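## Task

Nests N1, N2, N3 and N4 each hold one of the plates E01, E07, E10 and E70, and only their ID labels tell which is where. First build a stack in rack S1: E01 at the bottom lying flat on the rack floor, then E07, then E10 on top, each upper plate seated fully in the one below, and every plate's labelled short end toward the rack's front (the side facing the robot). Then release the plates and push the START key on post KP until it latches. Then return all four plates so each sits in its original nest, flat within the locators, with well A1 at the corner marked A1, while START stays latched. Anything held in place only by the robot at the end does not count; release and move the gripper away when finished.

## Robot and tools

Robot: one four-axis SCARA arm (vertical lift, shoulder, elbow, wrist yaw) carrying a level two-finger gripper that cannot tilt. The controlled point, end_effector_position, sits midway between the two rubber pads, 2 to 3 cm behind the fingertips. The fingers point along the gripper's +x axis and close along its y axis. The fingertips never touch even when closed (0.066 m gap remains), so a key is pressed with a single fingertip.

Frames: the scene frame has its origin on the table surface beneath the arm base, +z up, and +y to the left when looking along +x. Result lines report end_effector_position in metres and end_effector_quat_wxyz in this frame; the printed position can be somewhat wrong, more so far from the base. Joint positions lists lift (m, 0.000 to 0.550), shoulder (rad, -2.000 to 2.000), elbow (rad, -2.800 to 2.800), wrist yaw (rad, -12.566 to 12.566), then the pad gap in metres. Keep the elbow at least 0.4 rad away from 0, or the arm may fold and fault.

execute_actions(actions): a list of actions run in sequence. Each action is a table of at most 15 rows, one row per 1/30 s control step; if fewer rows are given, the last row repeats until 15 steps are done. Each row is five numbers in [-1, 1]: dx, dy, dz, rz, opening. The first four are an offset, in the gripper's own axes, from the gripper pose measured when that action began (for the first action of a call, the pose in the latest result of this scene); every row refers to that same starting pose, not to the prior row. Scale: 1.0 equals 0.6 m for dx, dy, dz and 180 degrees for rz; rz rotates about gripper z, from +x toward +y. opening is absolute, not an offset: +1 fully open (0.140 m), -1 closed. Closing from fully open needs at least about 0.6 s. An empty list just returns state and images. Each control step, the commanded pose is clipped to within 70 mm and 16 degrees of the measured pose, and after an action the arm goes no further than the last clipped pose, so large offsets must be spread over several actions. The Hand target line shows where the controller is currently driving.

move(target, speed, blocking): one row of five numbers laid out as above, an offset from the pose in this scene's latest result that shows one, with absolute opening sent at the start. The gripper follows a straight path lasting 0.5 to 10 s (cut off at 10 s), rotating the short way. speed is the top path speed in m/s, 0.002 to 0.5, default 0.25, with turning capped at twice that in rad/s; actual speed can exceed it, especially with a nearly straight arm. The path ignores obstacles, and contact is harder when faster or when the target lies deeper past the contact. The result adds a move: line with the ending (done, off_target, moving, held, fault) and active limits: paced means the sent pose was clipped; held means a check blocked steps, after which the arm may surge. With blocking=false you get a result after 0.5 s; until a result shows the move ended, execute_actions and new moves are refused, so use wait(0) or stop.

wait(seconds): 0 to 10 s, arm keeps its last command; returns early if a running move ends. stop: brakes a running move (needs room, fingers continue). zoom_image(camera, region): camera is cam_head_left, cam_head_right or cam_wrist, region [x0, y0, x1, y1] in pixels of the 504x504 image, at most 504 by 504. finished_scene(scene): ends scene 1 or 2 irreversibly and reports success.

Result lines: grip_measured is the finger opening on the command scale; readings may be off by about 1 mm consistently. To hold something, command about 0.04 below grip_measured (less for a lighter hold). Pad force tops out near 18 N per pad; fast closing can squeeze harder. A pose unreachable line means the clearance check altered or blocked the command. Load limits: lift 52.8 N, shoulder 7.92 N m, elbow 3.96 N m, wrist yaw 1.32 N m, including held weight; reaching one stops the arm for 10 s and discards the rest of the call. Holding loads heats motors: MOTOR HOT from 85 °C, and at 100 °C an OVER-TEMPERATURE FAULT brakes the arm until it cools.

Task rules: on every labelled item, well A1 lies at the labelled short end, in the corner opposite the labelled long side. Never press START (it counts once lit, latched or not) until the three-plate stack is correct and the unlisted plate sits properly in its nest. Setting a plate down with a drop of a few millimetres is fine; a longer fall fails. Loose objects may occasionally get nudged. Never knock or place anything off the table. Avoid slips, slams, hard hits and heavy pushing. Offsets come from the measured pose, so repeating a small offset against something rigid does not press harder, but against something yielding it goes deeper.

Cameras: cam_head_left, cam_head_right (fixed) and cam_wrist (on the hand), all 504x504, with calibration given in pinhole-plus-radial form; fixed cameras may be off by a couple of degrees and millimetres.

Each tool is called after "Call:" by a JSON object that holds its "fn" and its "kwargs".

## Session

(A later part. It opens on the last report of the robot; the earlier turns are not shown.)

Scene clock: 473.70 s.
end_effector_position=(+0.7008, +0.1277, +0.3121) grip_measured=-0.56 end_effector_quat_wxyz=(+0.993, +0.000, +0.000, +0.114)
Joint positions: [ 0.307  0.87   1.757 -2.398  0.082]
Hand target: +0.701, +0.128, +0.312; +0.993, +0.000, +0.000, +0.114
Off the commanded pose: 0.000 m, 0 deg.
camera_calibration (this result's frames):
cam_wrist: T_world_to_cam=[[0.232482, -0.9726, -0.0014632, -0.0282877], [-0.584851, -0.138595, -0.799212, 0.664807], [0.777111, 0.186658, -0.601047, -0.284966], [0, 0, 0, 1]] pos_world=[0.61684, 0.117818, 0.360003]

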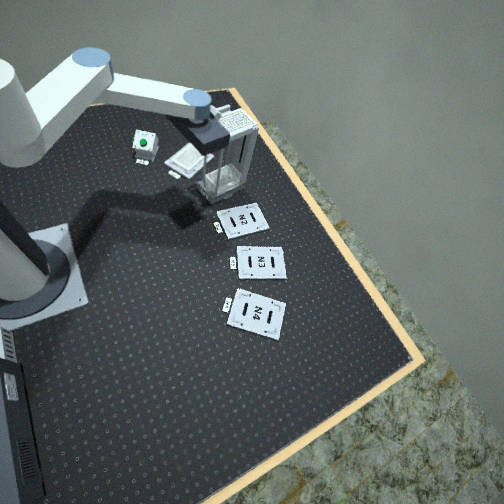

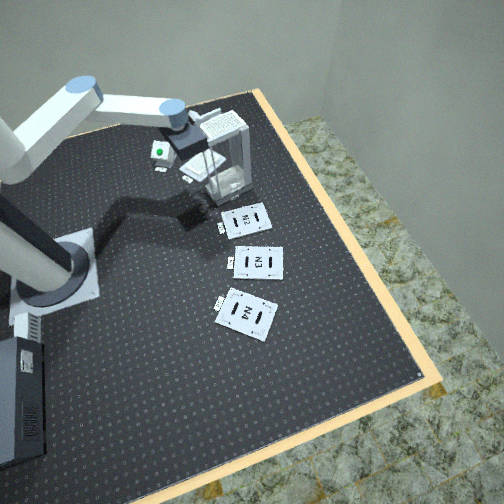

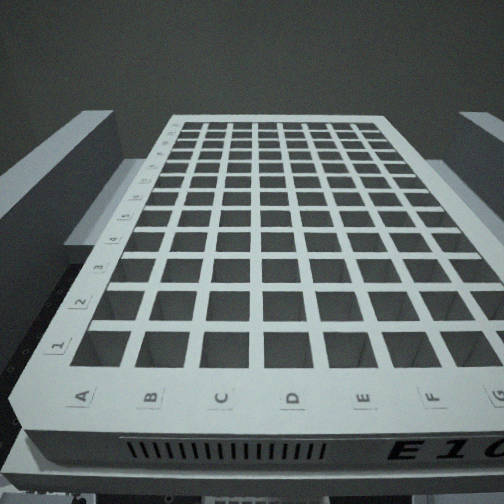

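Call:
{"fn": "move", "kwargs": {"target": [0, 0, -0.3665, 0, -0.61], "speed": 0.2}}

Call:
{"fn": "execute_actions", "kwargs": {"actions": [[[0,0,-0.0016,0,-0.61]]]}}

Call:
{"fn": "execute_actions", "kwargs": {"actions": [[[0,0,-0.0016,0,-0.61]]]}}

Scene clock: 478.37 s.
end_effector_position=(+0.7008, +0.1276, +0.0921) grip_measured=-0.56 end_effector_quat_wxyz=(+0.993, +0.000, +0.000, +0.114)
Joint positions: [ 0.087  0.87   1.757 -2.398  0.082]
Hand target: +0.701, +0.128, +0.092; +0.993, +0.000, +0.000, +0.114
Off the commanded pose: 0.000 m, 0 deg.
move: done
camera_calibration (this result's frames):
cam_wrist: T_world_to_cam=[[0.232373, -0.972626, -0.0014632, -0.0285676], [-0.584867, -0.13853, -0.799212, 0.488995], [0.777132, 0.186571, -0.601047, -0.41717], [0, 0, 0, 1]] pos_world=[0.616831, 0.117787, 0.14003]

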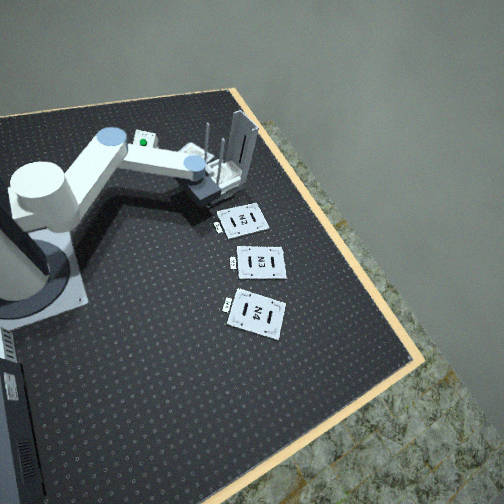

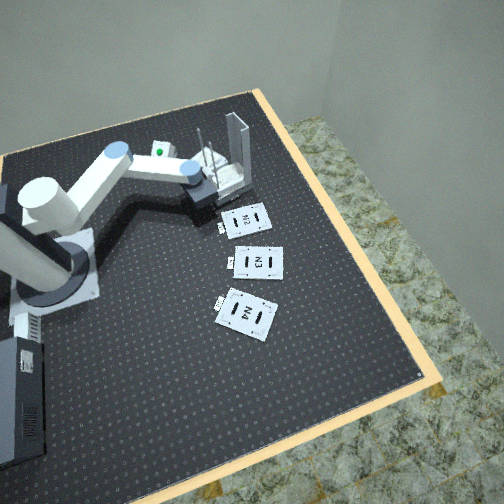

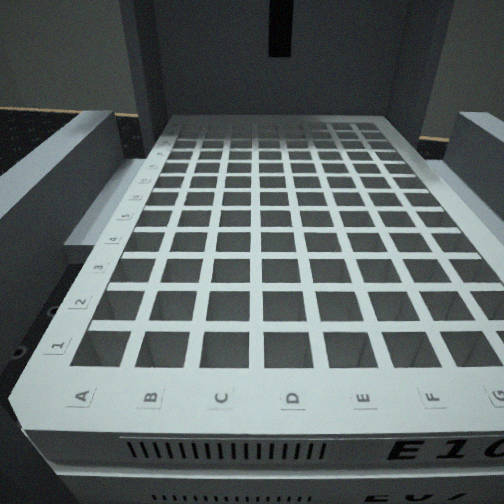

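Scene clock: 478.87 s.
end_effector_position=(+0.7008, +0.1276, +0.0911) grip_measured=-0.56 end_effector_quat_wxyz=(+0.993, +0.000, +0.000, +0.114)
Joint positions: [ 0.086  0.87   1.757 -2.398  0.082]
Hand target: +0.701, +0.128, +0.091; +0.993, +0.000, +0.000, +0.114
Off the commanded pose: 0.000 m, 0 deg.
camera_calibration (this result's frames):
cam_wrist: T_world_to_cam=[[0.232369, -0.972627, -0.0014632, -0.0285674], [-0.584867, -0.138528, -0.799212, 0.488172], [0.777132, 0.186568, -0.601047, -0.417788], [0, 0, 0, 1]] pos_world=[0.616831, 0.117786, 0.139001]

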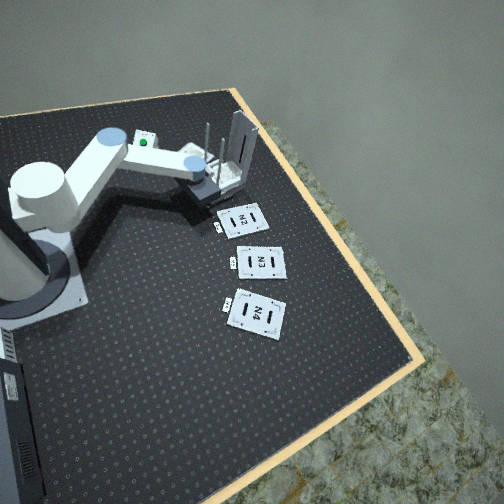

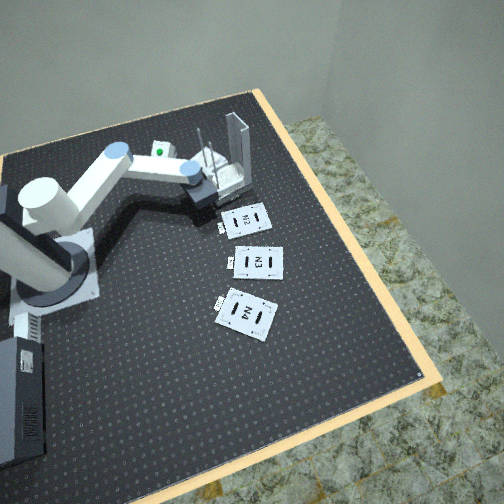

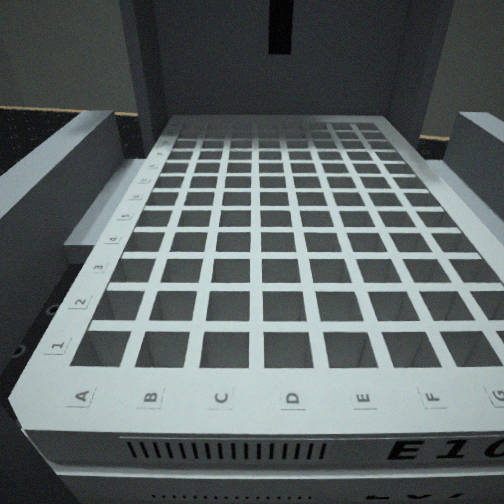

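Scene clock: 479.37 s.
end_effector_position=(+0.7008, +0.1276, +0.0901) grip_measured=-0.56 end_effector_quat_wxyz=(+0.993, +0.000, +0.000, +0.114)
Joint positions: [ 0.085  0.87   1.757 -2.398  0.082]
Hand target: +0.701, +0.128, +0.090; +0.993, +0.000, +0.000, +0.114
Off the commanded pose: 0.000 m, 0 deg.
camera_calibration (this result's frames):
cam_wrist: T_world_to_cam=[[0.232366, -0.972627, -0.0014632, -0.0285676], [-0.584868, -0.138526, -0.799212, 0.48735], [0.777133, 0.186565, -0.601047, -0.418406], [0, 0, 0, 1]] pos_world=[0.61683, 0.117785, 0.137973]

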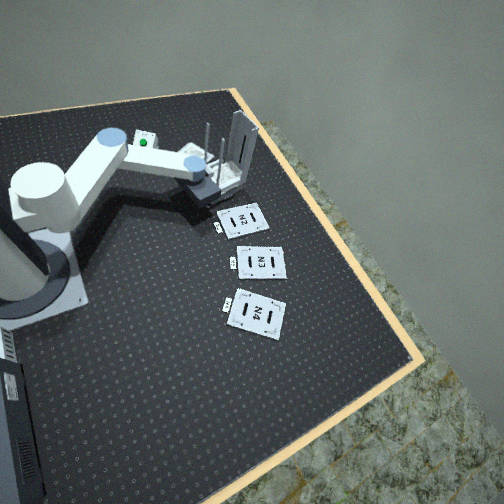

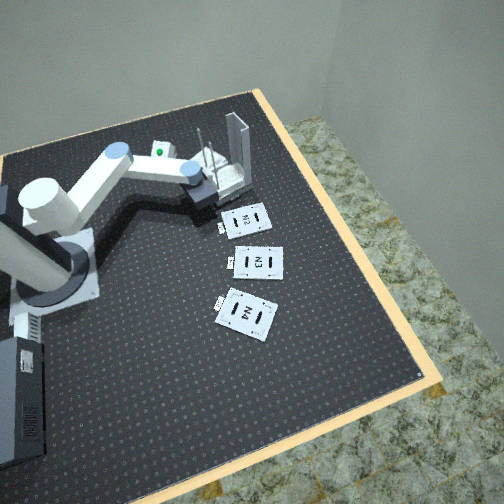

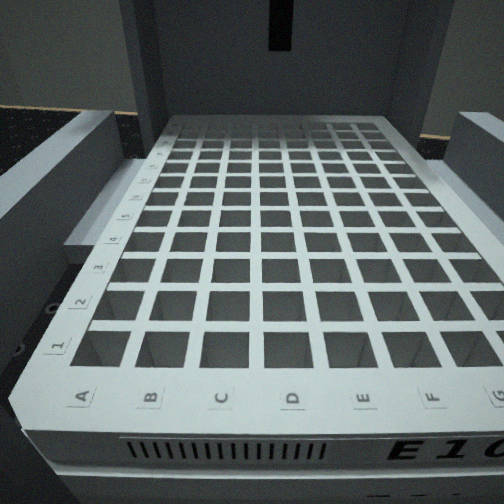

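Call:
{"fn": "execute_actions", "kwargs": {"actions": [[[0,0,-0.0012,0,-0.61]]]}}

Scene clock: 480.80 s.
end_effector_position=(+0.7008, +0.1276, +0.0898) grip_measured=-0.56 end_effector_quat_wxyz=(+0.993, +0.000, +0.000, +0.114)
Joint positions: [ 0.085  0.87   1.757 -2.398  0.082]
Hand target: +0.701, +0.128, +0.089; +0.993, +0.000, +0.000, +0.114
Off the commanded pose: 0.000 m, 0 deg.
camera_calibration (this result's frames):
cam_wrist: T_world_to_cam=[[0.232375, -0.972625, -0.0014632, -0.0285746], [-0.584866, -0.138532, -0.799212, 0.487149], [0.777131, 0.186573, -0.601047, -0.418546], [0, 0, 0, 1]] pos_world=[0.616823, 0.117783, 0.137727]

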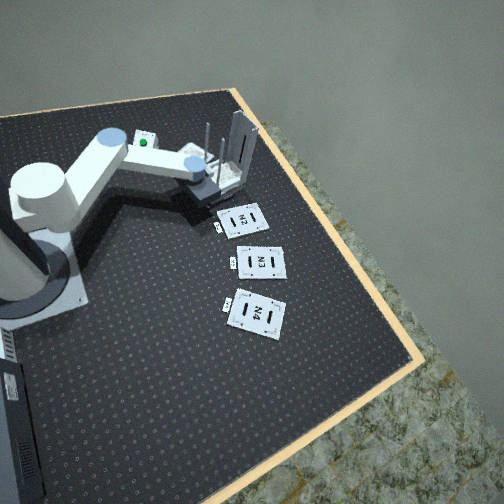

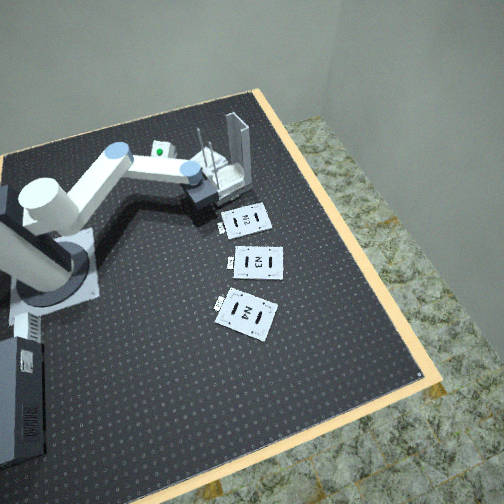

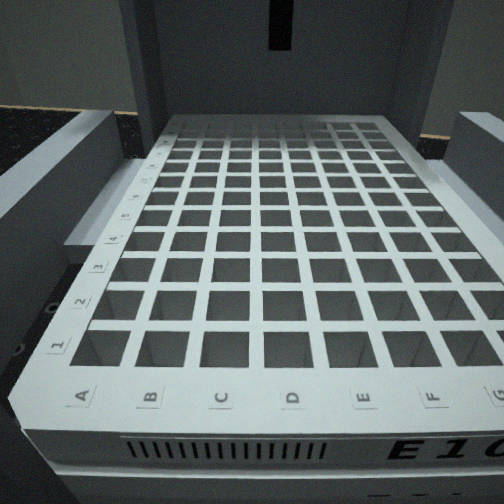

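Call:
{"fn": "execute_actions", "kwargs": {"actions": [[[0,0,0.0005,0,-0.5],[0,0,0.0005,0,-0.45],[0,0,0.0005,0,-0.4],[0,0,0.0005,0,-0.35],[0,0,0.0005,0,-0.3],[0,0,0.0005,0,-0.25],[0,0,0.0005,0,-0.2],[0,0,0.0005,0,-0.15],[0,0,0.0005,0,-0.08]]]}}

Call:
{"fn": "move", "kwargs": {"target": [-0.2, 0, 0.0, 0, -0.08], "speed": 0.2}}

Call:
{"fn": "zoom_image", "kwargs": {"camera": "cam_wrist", "region": [140, 40, 410, 260]}}

Scene clock: 484.33 s.
end_effector_position=(+0.7008, +0.1276, +0.0902) grip_measured=-0.08 end_effector_quat_wxyz=(+0.993, +0.000, +0.000, +0.114)
Joint positions: [ 0.085  0.87   1.757 -2.398  0.1  ]
Hand target: +0.701, +0.128, +0.090; +0.993, +0.000, +0.000, +0.114
Off the commanded pose: 0.000 m, 0 deg.
camera_calibration (this result's frames):
cam_wrist: T_world_to_cam=[[0.232377, -0.972625, -0.0014632, -0.0285751], [-0.584866, -0.138533, -0.799212, 0.487436], [0.777131, 0.186575, -0.601047, -0.418331], [0, 0, 0, 1]] pos_world=[0.616823, 0.117783, 0.138086]

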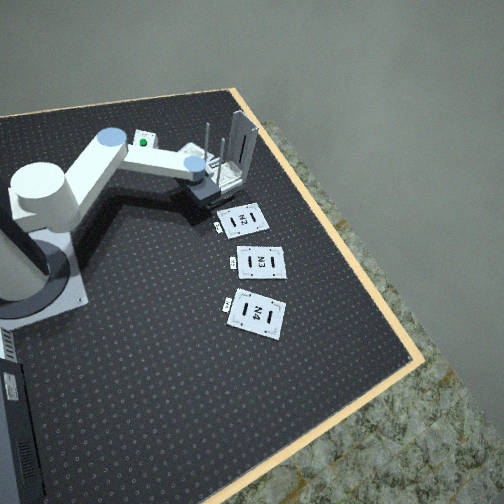

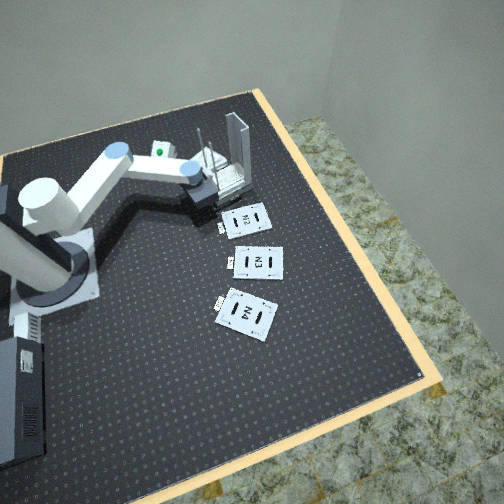

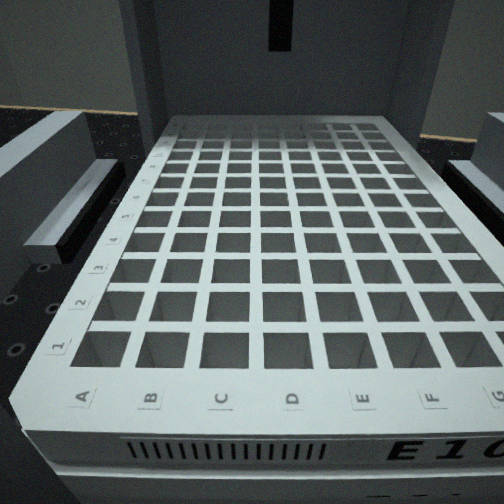

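Scene clock: 485.30 s.
end_effector_position=(+0.5839, +0.1003, +0.0902) grip_measured=-0.08 end_effector_quat_wxyz=(+0.993, +0.000, +0.000, +0.114)
Joint positions: [ 0.085  1.131  1.132 -2.034  0.1  ]
Hand target: +0.584, +0.100, +0.090; +0.993, +0.000, +0.000, +0.114
Off the commanded pose: 0.000 m, 0 deg.
move: done
camera_calibration (this result's frames):
cam_wrist: T_world_to_cam=[[0.232057, -0.972701, -0.0014632, -0.0278054], [-0.584912, -0.13834, -0.799212, 0.415263], [0.777192, 0.186319, -0.601047, -0.322373], [0, 0, 0, 1]] pos_world=[0.49989, 0.0904651, 0.138081]

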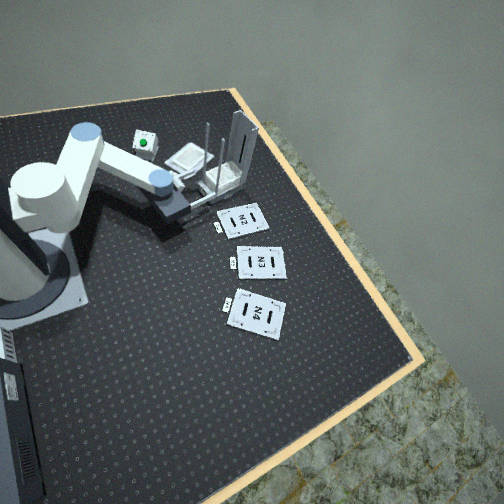

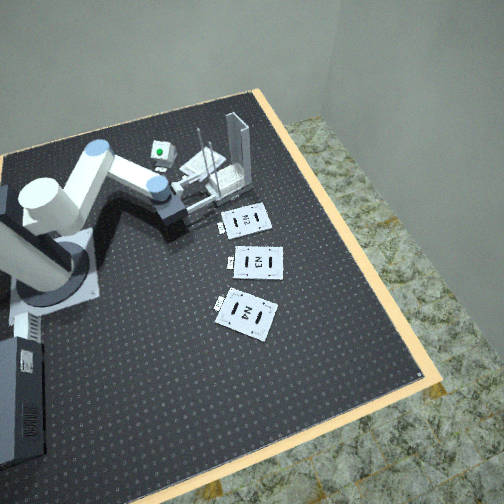

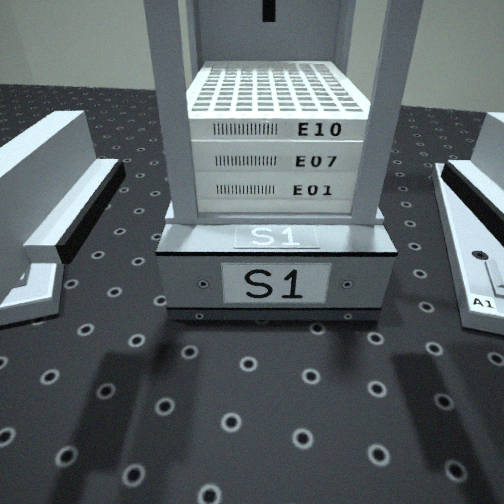

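Region (140, 40, 410, 260) of cam_wrist's 504x504 image, scaled by 1.867, with more detail than that image has; it fills the top 411 rows of this view, and the rest is white.

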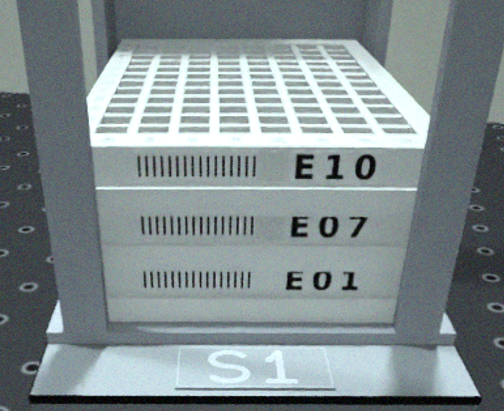

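Call:
{"fn": "move", "kwargs": {"target": [-0.1577, 0.2622, 0.05, 0.1937, -0.08], "speed": 0.3}}

Scene clock: 492.23 s.
end_effector_position=(+0.4559, +0.2321, +0.1202) grip_measured=-0.08 end_effector_quat_wxyz=(+0.914, +0.000, +0.000, +0.407)
Joint positions: [ 0.115  1.565  0.89  -1.618  0.1  ]
Hand target: +0.456, +0.232, +0.120; +0.914, +0.000, +0.000, +0.407
Off the commanded pose: 0.000 m, 0 deg.
move: done
camera_calibration (this result's frames):
cam_wrist: T_world_to_cam=[[0.746893, -0.664943, -0.0014632, -0.176026], [-0.400536, -0.448141, -0.799212, 0.370493], [0.530775, 0.597512, -0.601047, -0.212542], [0, 0, 0, 1]] pos_world=[0.392681, 0.175982, 0.168097]

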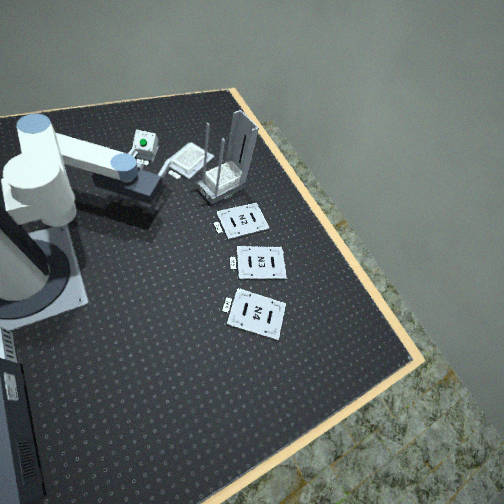

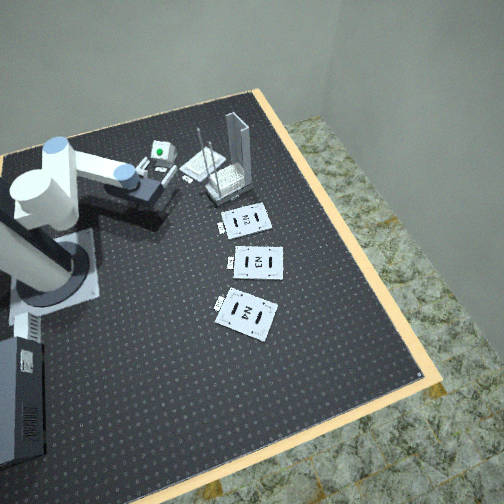

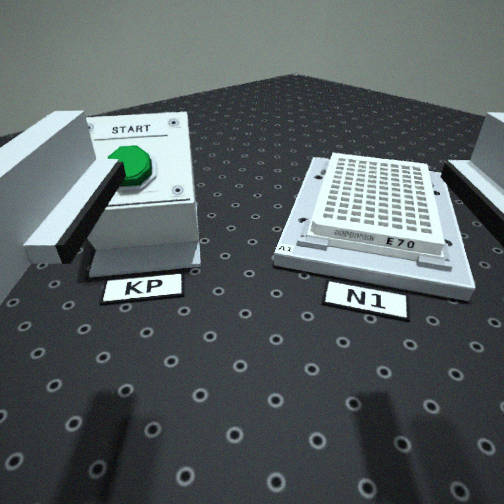

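Call:
{"fn": "zoom_image", "kwargs": {"camera": "cam_wrist", "region": [265, 140, 485, 310]}}

Call:
{"fn": "zoom_image", "kwargs": {"camera": "cam_wrist", "region": [60, 100, 220, 300]}}

Region (265, 140, 485, 310) of cam_wrist's 504x504 image, scaled by 2.291, with more detail than that image has; it fills the top 389 rows of this view, and the rest is white.

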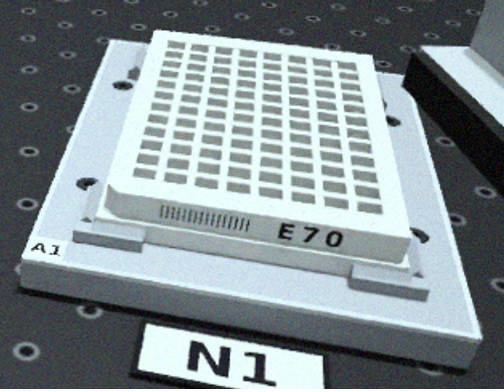

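Region (60, 100, 220, 300) of cam_wrist's 504x504 image, scaled by 2.520, with more detail than that image has; it fills the left 403 columns of this view, and the rest is white.

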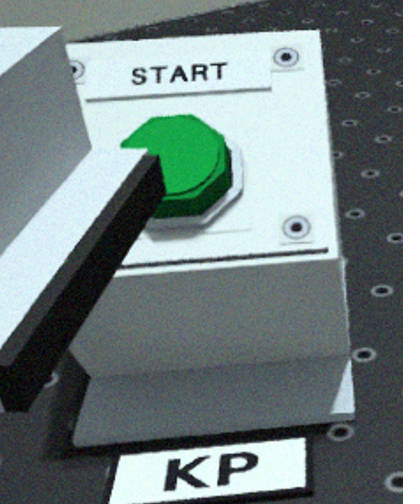

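Call:
{"fn": "move", "kwargs": {"target": [0.0, 0.1333, 0.0, 0.0, 1], "speed": 0.2}}

Call:
{"fn": "zoom_image", "kwargs": {"camera": "cam_wrist", "region": [160, 90, 360, 300]}}

Scene clock: 499.87 s.
end_effector_position=(+0.3964, +0.2856, +0.1202) grip_measured=+1.00 end_effector_quat_wxyz=(+0.913, +0.000, +0.000, +0.407)
Joint positions: [ 0.115  1.929  0.869 -1.96   0.14 ]
Hand target: +0.396, +0.285, +0.120; +0.914, +0.000, +0.000, +0.407
Off the commanded pose: 0.000 m, 0 deg.
move: done
camera_calibration (this result's frames):
cam_wrist: T_world_to_cam=[[0.747317, -0.664466, -0.0014632, -0.096261], [-0.40025, -0.448397, -0.799212, 0.370599], [0.530394, 0.59785, -0.601047, -0.212875], [0, 0, 0, 1]] pos_world=[0.333177, 0.229481, 0.168099]

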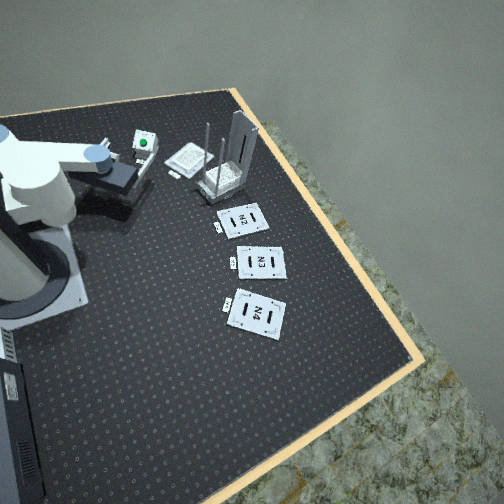

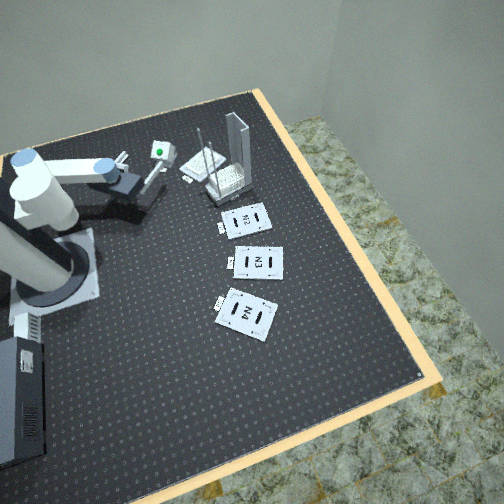

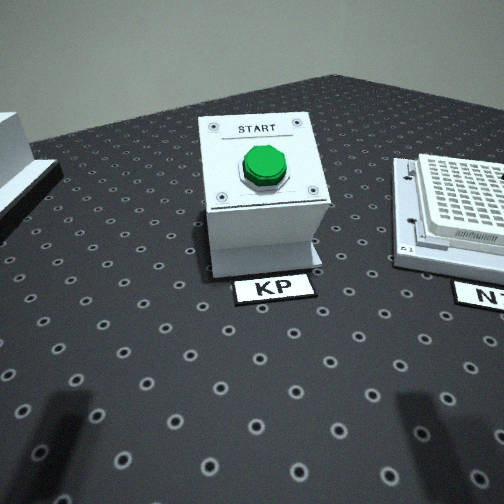

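Region (160, 90, 360, 300) of cam_wrist's 504x504 image, scaled by 2.400, with more detail than that image has; it fills the left 480 columns of this view, and the rest is white.

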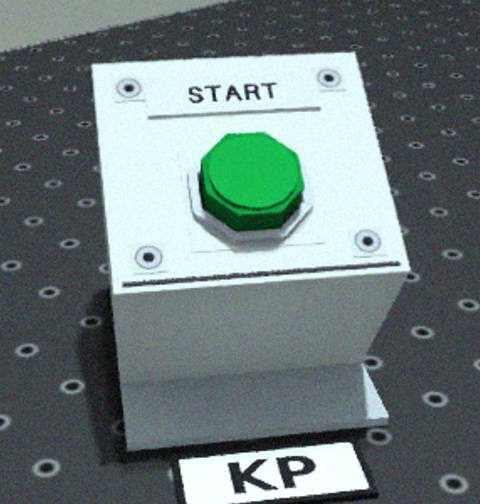

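Call:
{"fn": "move", "kwargs": {"target": [0.1786, -0.0697, -0.0253, 0.0496, -1], "speed": 0.15}}

Scene clock: 519.33 s.
end_effector_position=(+0.4991, +0.3374, +0.1050) grip_measured=-0.99 end_effector_quat_wxyz=(+0.879, +0.000, +0.000, +0.477)
Joint positions: [ 0.1    1.516  1.375 -1.896  0.066]
Hand target: +0.499, +0.337, +0.105; +0.879, +0.000, +0.000, +0.477
Off the commanded pose: 0.000 m, 0 deg.
move: done
camera_calibration (this result's frames):
cam_wrist: T_world_to_cam=[[0.841494, -0.540264, -0.0014632, -0.227542], [-0.325709, -0.505147, -0.799212, 0.404785], [0.431047, 0.673009, -0.601047, -0.283254], [0, 0, 0, 1]] pos_world=[0.445413, 0.272175, 0.152927]

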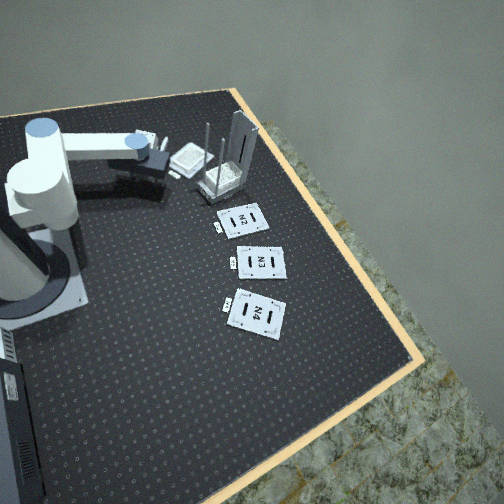

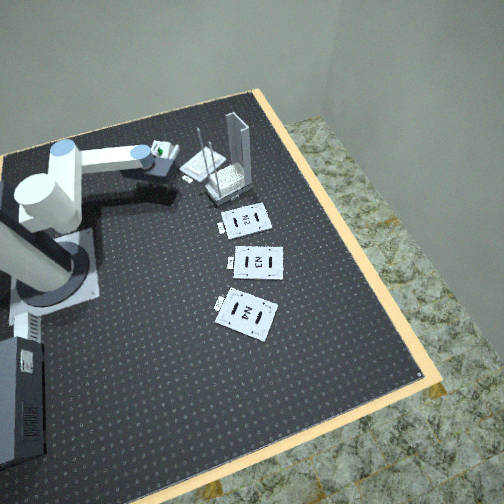

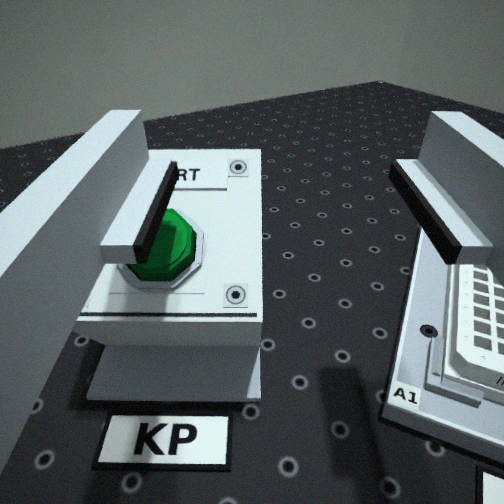

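Call:
{"fn": "zoom_image", "kwargs": {"camera": "cam_head_right", "region": [170, 135, 260, 210]}}

Call:
{"fn": "move", "kwargs": {"target": [0, 0, -0.0283, 0, -1], "speed": 0.05}}

Region (170, 135, 260, 210) of cam_head_right's 504x504 image, scaled by 5.600, with more detail than that image has.

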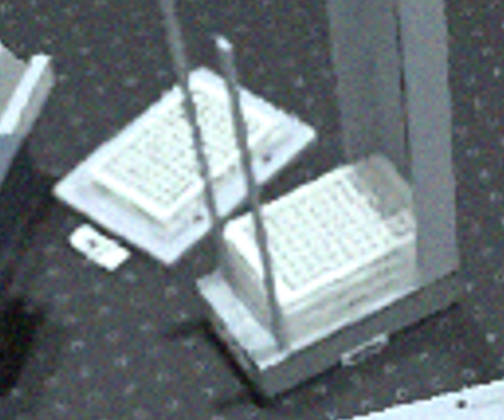

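Scene clock: 529.50 s.
end_effector_position=(+0.4991, +0.3374, +0.0881) grip_measured=-0.99 end_effector_quat_wxyz=(+0.879, +0.000, +0.000, +0.477)
Joint positions: [ 0.083  1.516  1.375 -1.896  0.066]
Hand target: +0.499, +0.337, +0.088; +0.879, +0.000, +0.000, +0.477
Off the commanded pose: 0.000 m, 0 deg.
move: done
camera_calibration (this result's frames):
cam_wrist: T_world_to_cam=[[0.84152, -0.540223, -0.0014632, -0.227593], [-0.325685, -0.505163, -0.799212, 0.391205], [0.431014, 0.67303, -0.601047, -0.293404], [0, 0, 0, 1]] pos_world=[0.445395, 0.272141, 0.135973]

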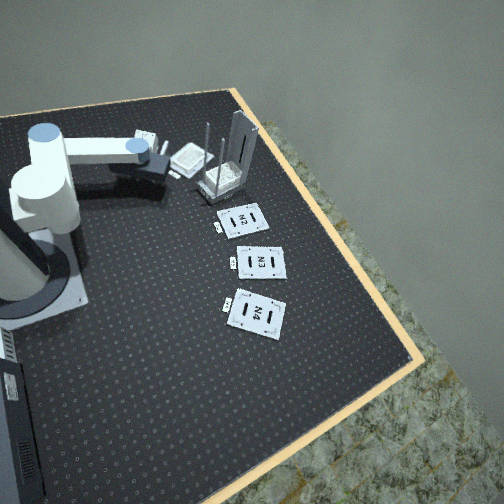

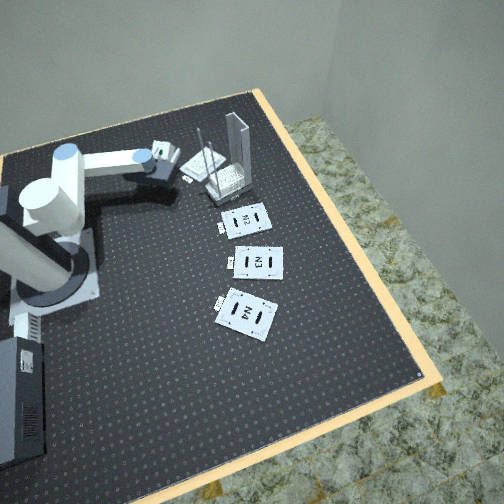

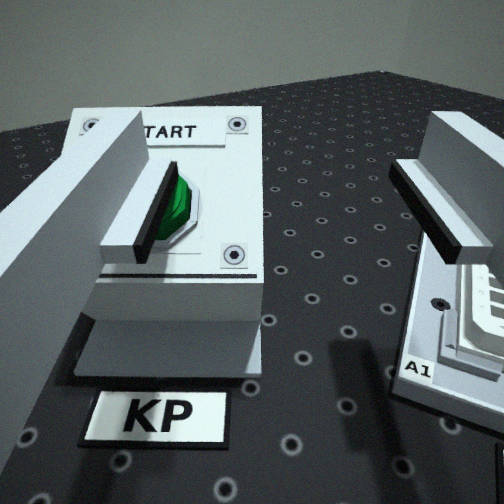

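Call:
{"fn": "execute_actions", "kwargs": {"actions": [[[0.0007,0,-0.0012,0,-1]],[[0.0007,0,-0.0012,0,-1]],[[0.0007,0,-0.0012,0,-1]],[[0.0007,0,-0.0012,0,-1]],[[0.0007,0,-0.0012,0,-1]],[[0.0007,0,-0.0012,0,-1]],[[0.0007,0,-0.0012,0,-1]],[[0.0007,0,-0.0012,0,-1]]]}}

Scene clock: 537.07 s.
end_effector_position=(+0.5004, +0.3395, +0.0833) grip_measured=-0.99 end_effector_quat_wxyz=(+0.879, +0.000, +0.000, +0.478)
Joint positions: [ 0.078  1.513  1.387 -1.904  0.066]
Hand target: +0.500, +0.340, +0.083; +0.879, +0.000, +0.000, +0.477
Off the commanded pose: 0.000 m, 0 deg.
camera_calibration (this result's frames):
cam_wrist: T_world_to_cam=[[0.842099, -0.53932, -0.0014632, -0.228184], [-0.325142, -0.505512, -0.799212, 0.388677], [0.430292, 0.673492, -0.601047, -0.298019], [0, 0, 0, 1]] pos_world=[0.446765, 0.27413, 0.131178]

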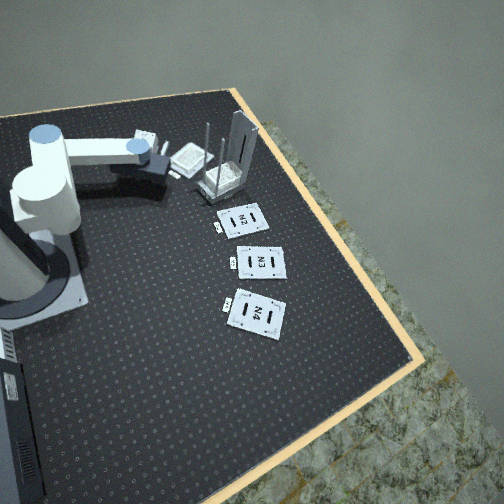

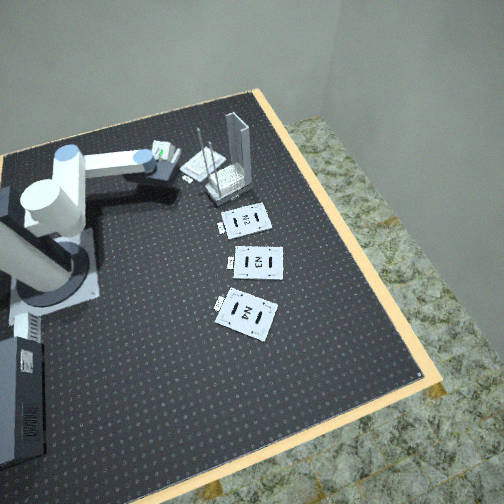

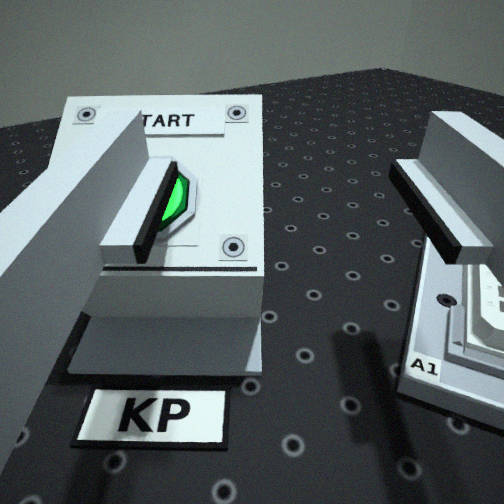

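The key lit up. Continue pressing until it catches.

Call:
{"fn": "execute_actions", "kwargs": {"actions": [[[0.0007,0,-0.0012,0,-1]],[[0.0007,0,-0.0012,0,-1]],[[0.0007,0,-0.0012,0,-1]],[[0.0007,0,-0.0012,0,-1]],[[0.0007,0,-0.0012,0,-1]]]}}

Scene clock: 541.30 s.
end_effector_position=(+0.5007, +0.3397, +0.0827) grip_measured=-0.99 end_effector_quat_wxyz=(+0.878, +0.000, +0.000, +0.479)
Joint positions: [ 0.078  1.511  1.389 -1.902  0.066]
Hand target: +0.501, +0.340, +0.082; +0.878, +0.000, +0.000, +0.478
Off the commanded pose: 0.001 m, 0 deg.
camera_calibration (this result's frames):
cam_wrist: T_world_to_cam=[[0.843471, -0.537173, -0.0014632, -0.229671], [-0.323854, -0.506338, -0.799212, 0.388037], [0.428575, 0.674586, -0.601047, -0.298166], [0, 0, 0, 1]] pos_world=[0.447175, 0.274244, 0.130576]

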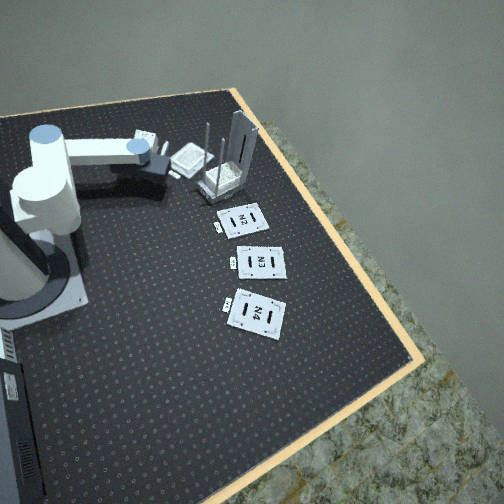

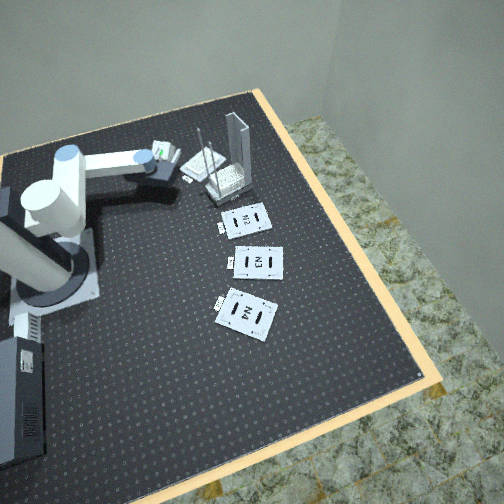

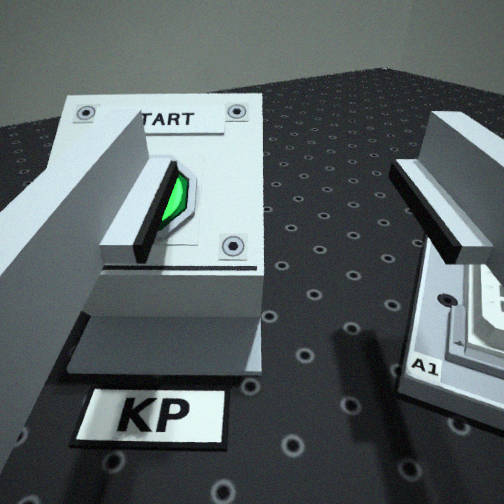

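It has bottomed out. Lift off and check that it stays in.

Call:
{"fn": "move", "kwargs": {"target": [-0.02, 0, 0.04, 0, -1], "speed": 0.08}}

Call:
{"fn": "zoom_image", "kwargs": {"camera": "cam_wrist", "region": [70, 130, 270, 330]}}

Scene clock: 543.73 s.
end_effector_position=(+0.4942, +0.3295, +0.1067) grip_measured=-0.99 end_effector_quat_wxyz=(+0.878, +0.000, +0.000, +0.478)
Joint positions: [ 0.102  1.524  1.331 -1.857  0.066]
Hand target: +0.494, +0.330, +0.107; +0.878, +0.000, +0.000, +0.479
Off the commanded pose: 0.000 m, 0 deg.
move: done
camera_calibration (this result's frames):
cam_wrist: T_world_to_cam=[[0.843209, -0.537584, -0.0014632, -0.229427], [-0.3241, -0.506181, -0.799212, 0.400108], [0.428903, 0.674377, -0.601047, -0.274189], [0, 0, 0, 1]] pos_world=[0.440731, 0.264097, 0.154635]

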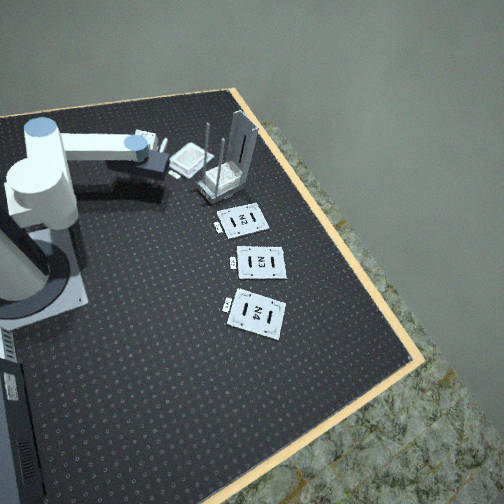

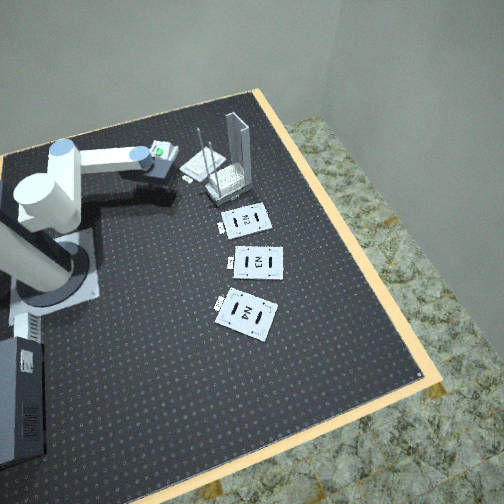

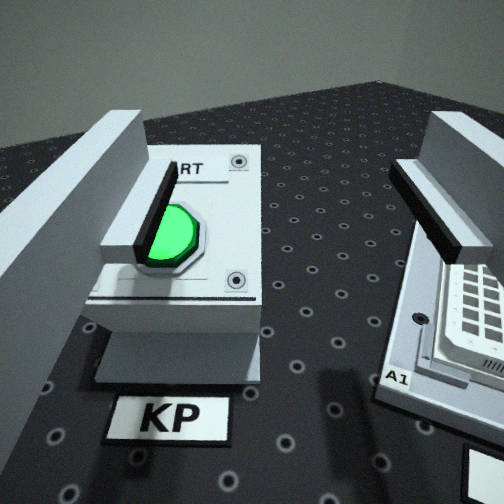

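Region (70, 130, 270, 330) of cam_wrist's 504x504 image, scaled by 2.520, with more detail than that image has.

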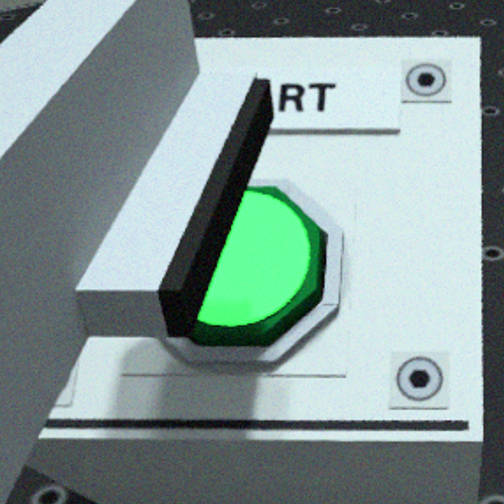

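Call:
{"fn": "move", "kwargs": {"target": [-0.24005, -0.33263, -0.028, -0.24478, -0.08], "speed": 0.3}}

Scene clock: 550.73 s.
end_effector_position=(+0.5839, +0.1003, +0.0900) grip_measured=-0.08 end_effector_quat_wxyz=(+0.993, +0.000, +0.000, +0.114)
Joint positions: [ 0.085  1.131  1.133 -2.035  0.1  ]
Hand target: +0.584, +0.100, +0.090; +0.993, +0.000, +0.000, +0.114
Off the commanded pose: 0.000 m, 0 deg.
move: done
camera_calibration (this result's frames):
cam_wrist: T_world_to_cam=[[0.231724, -0.97278, -0.0014632, -0.0276255], [-0.584959, -0.13814, -0.799212, 0.415116], [0.777256, 0.186053, -0.601047, -0.322545], [0, 0, 0, 1]] pos_world=[0.499928, 0.0904809, 0.137861]

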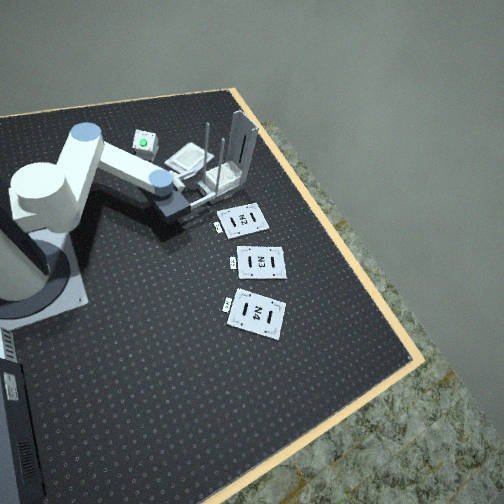

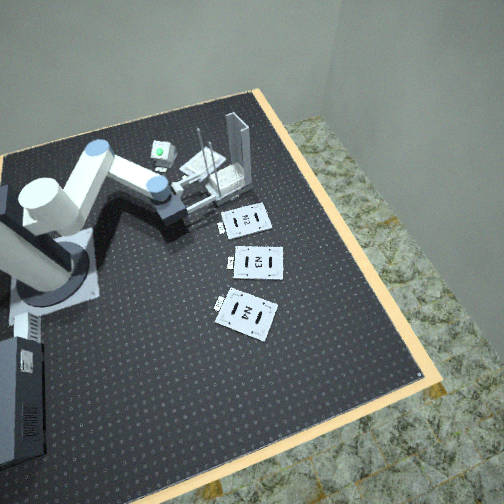

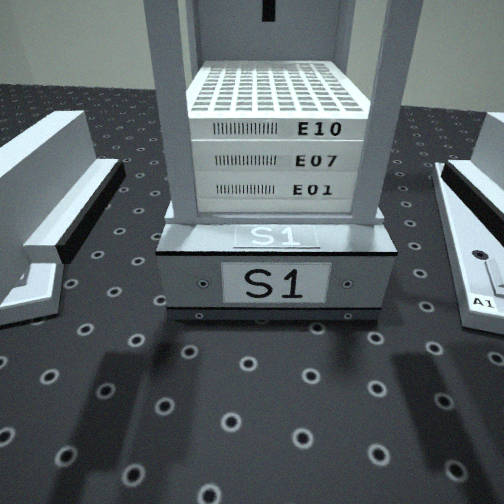

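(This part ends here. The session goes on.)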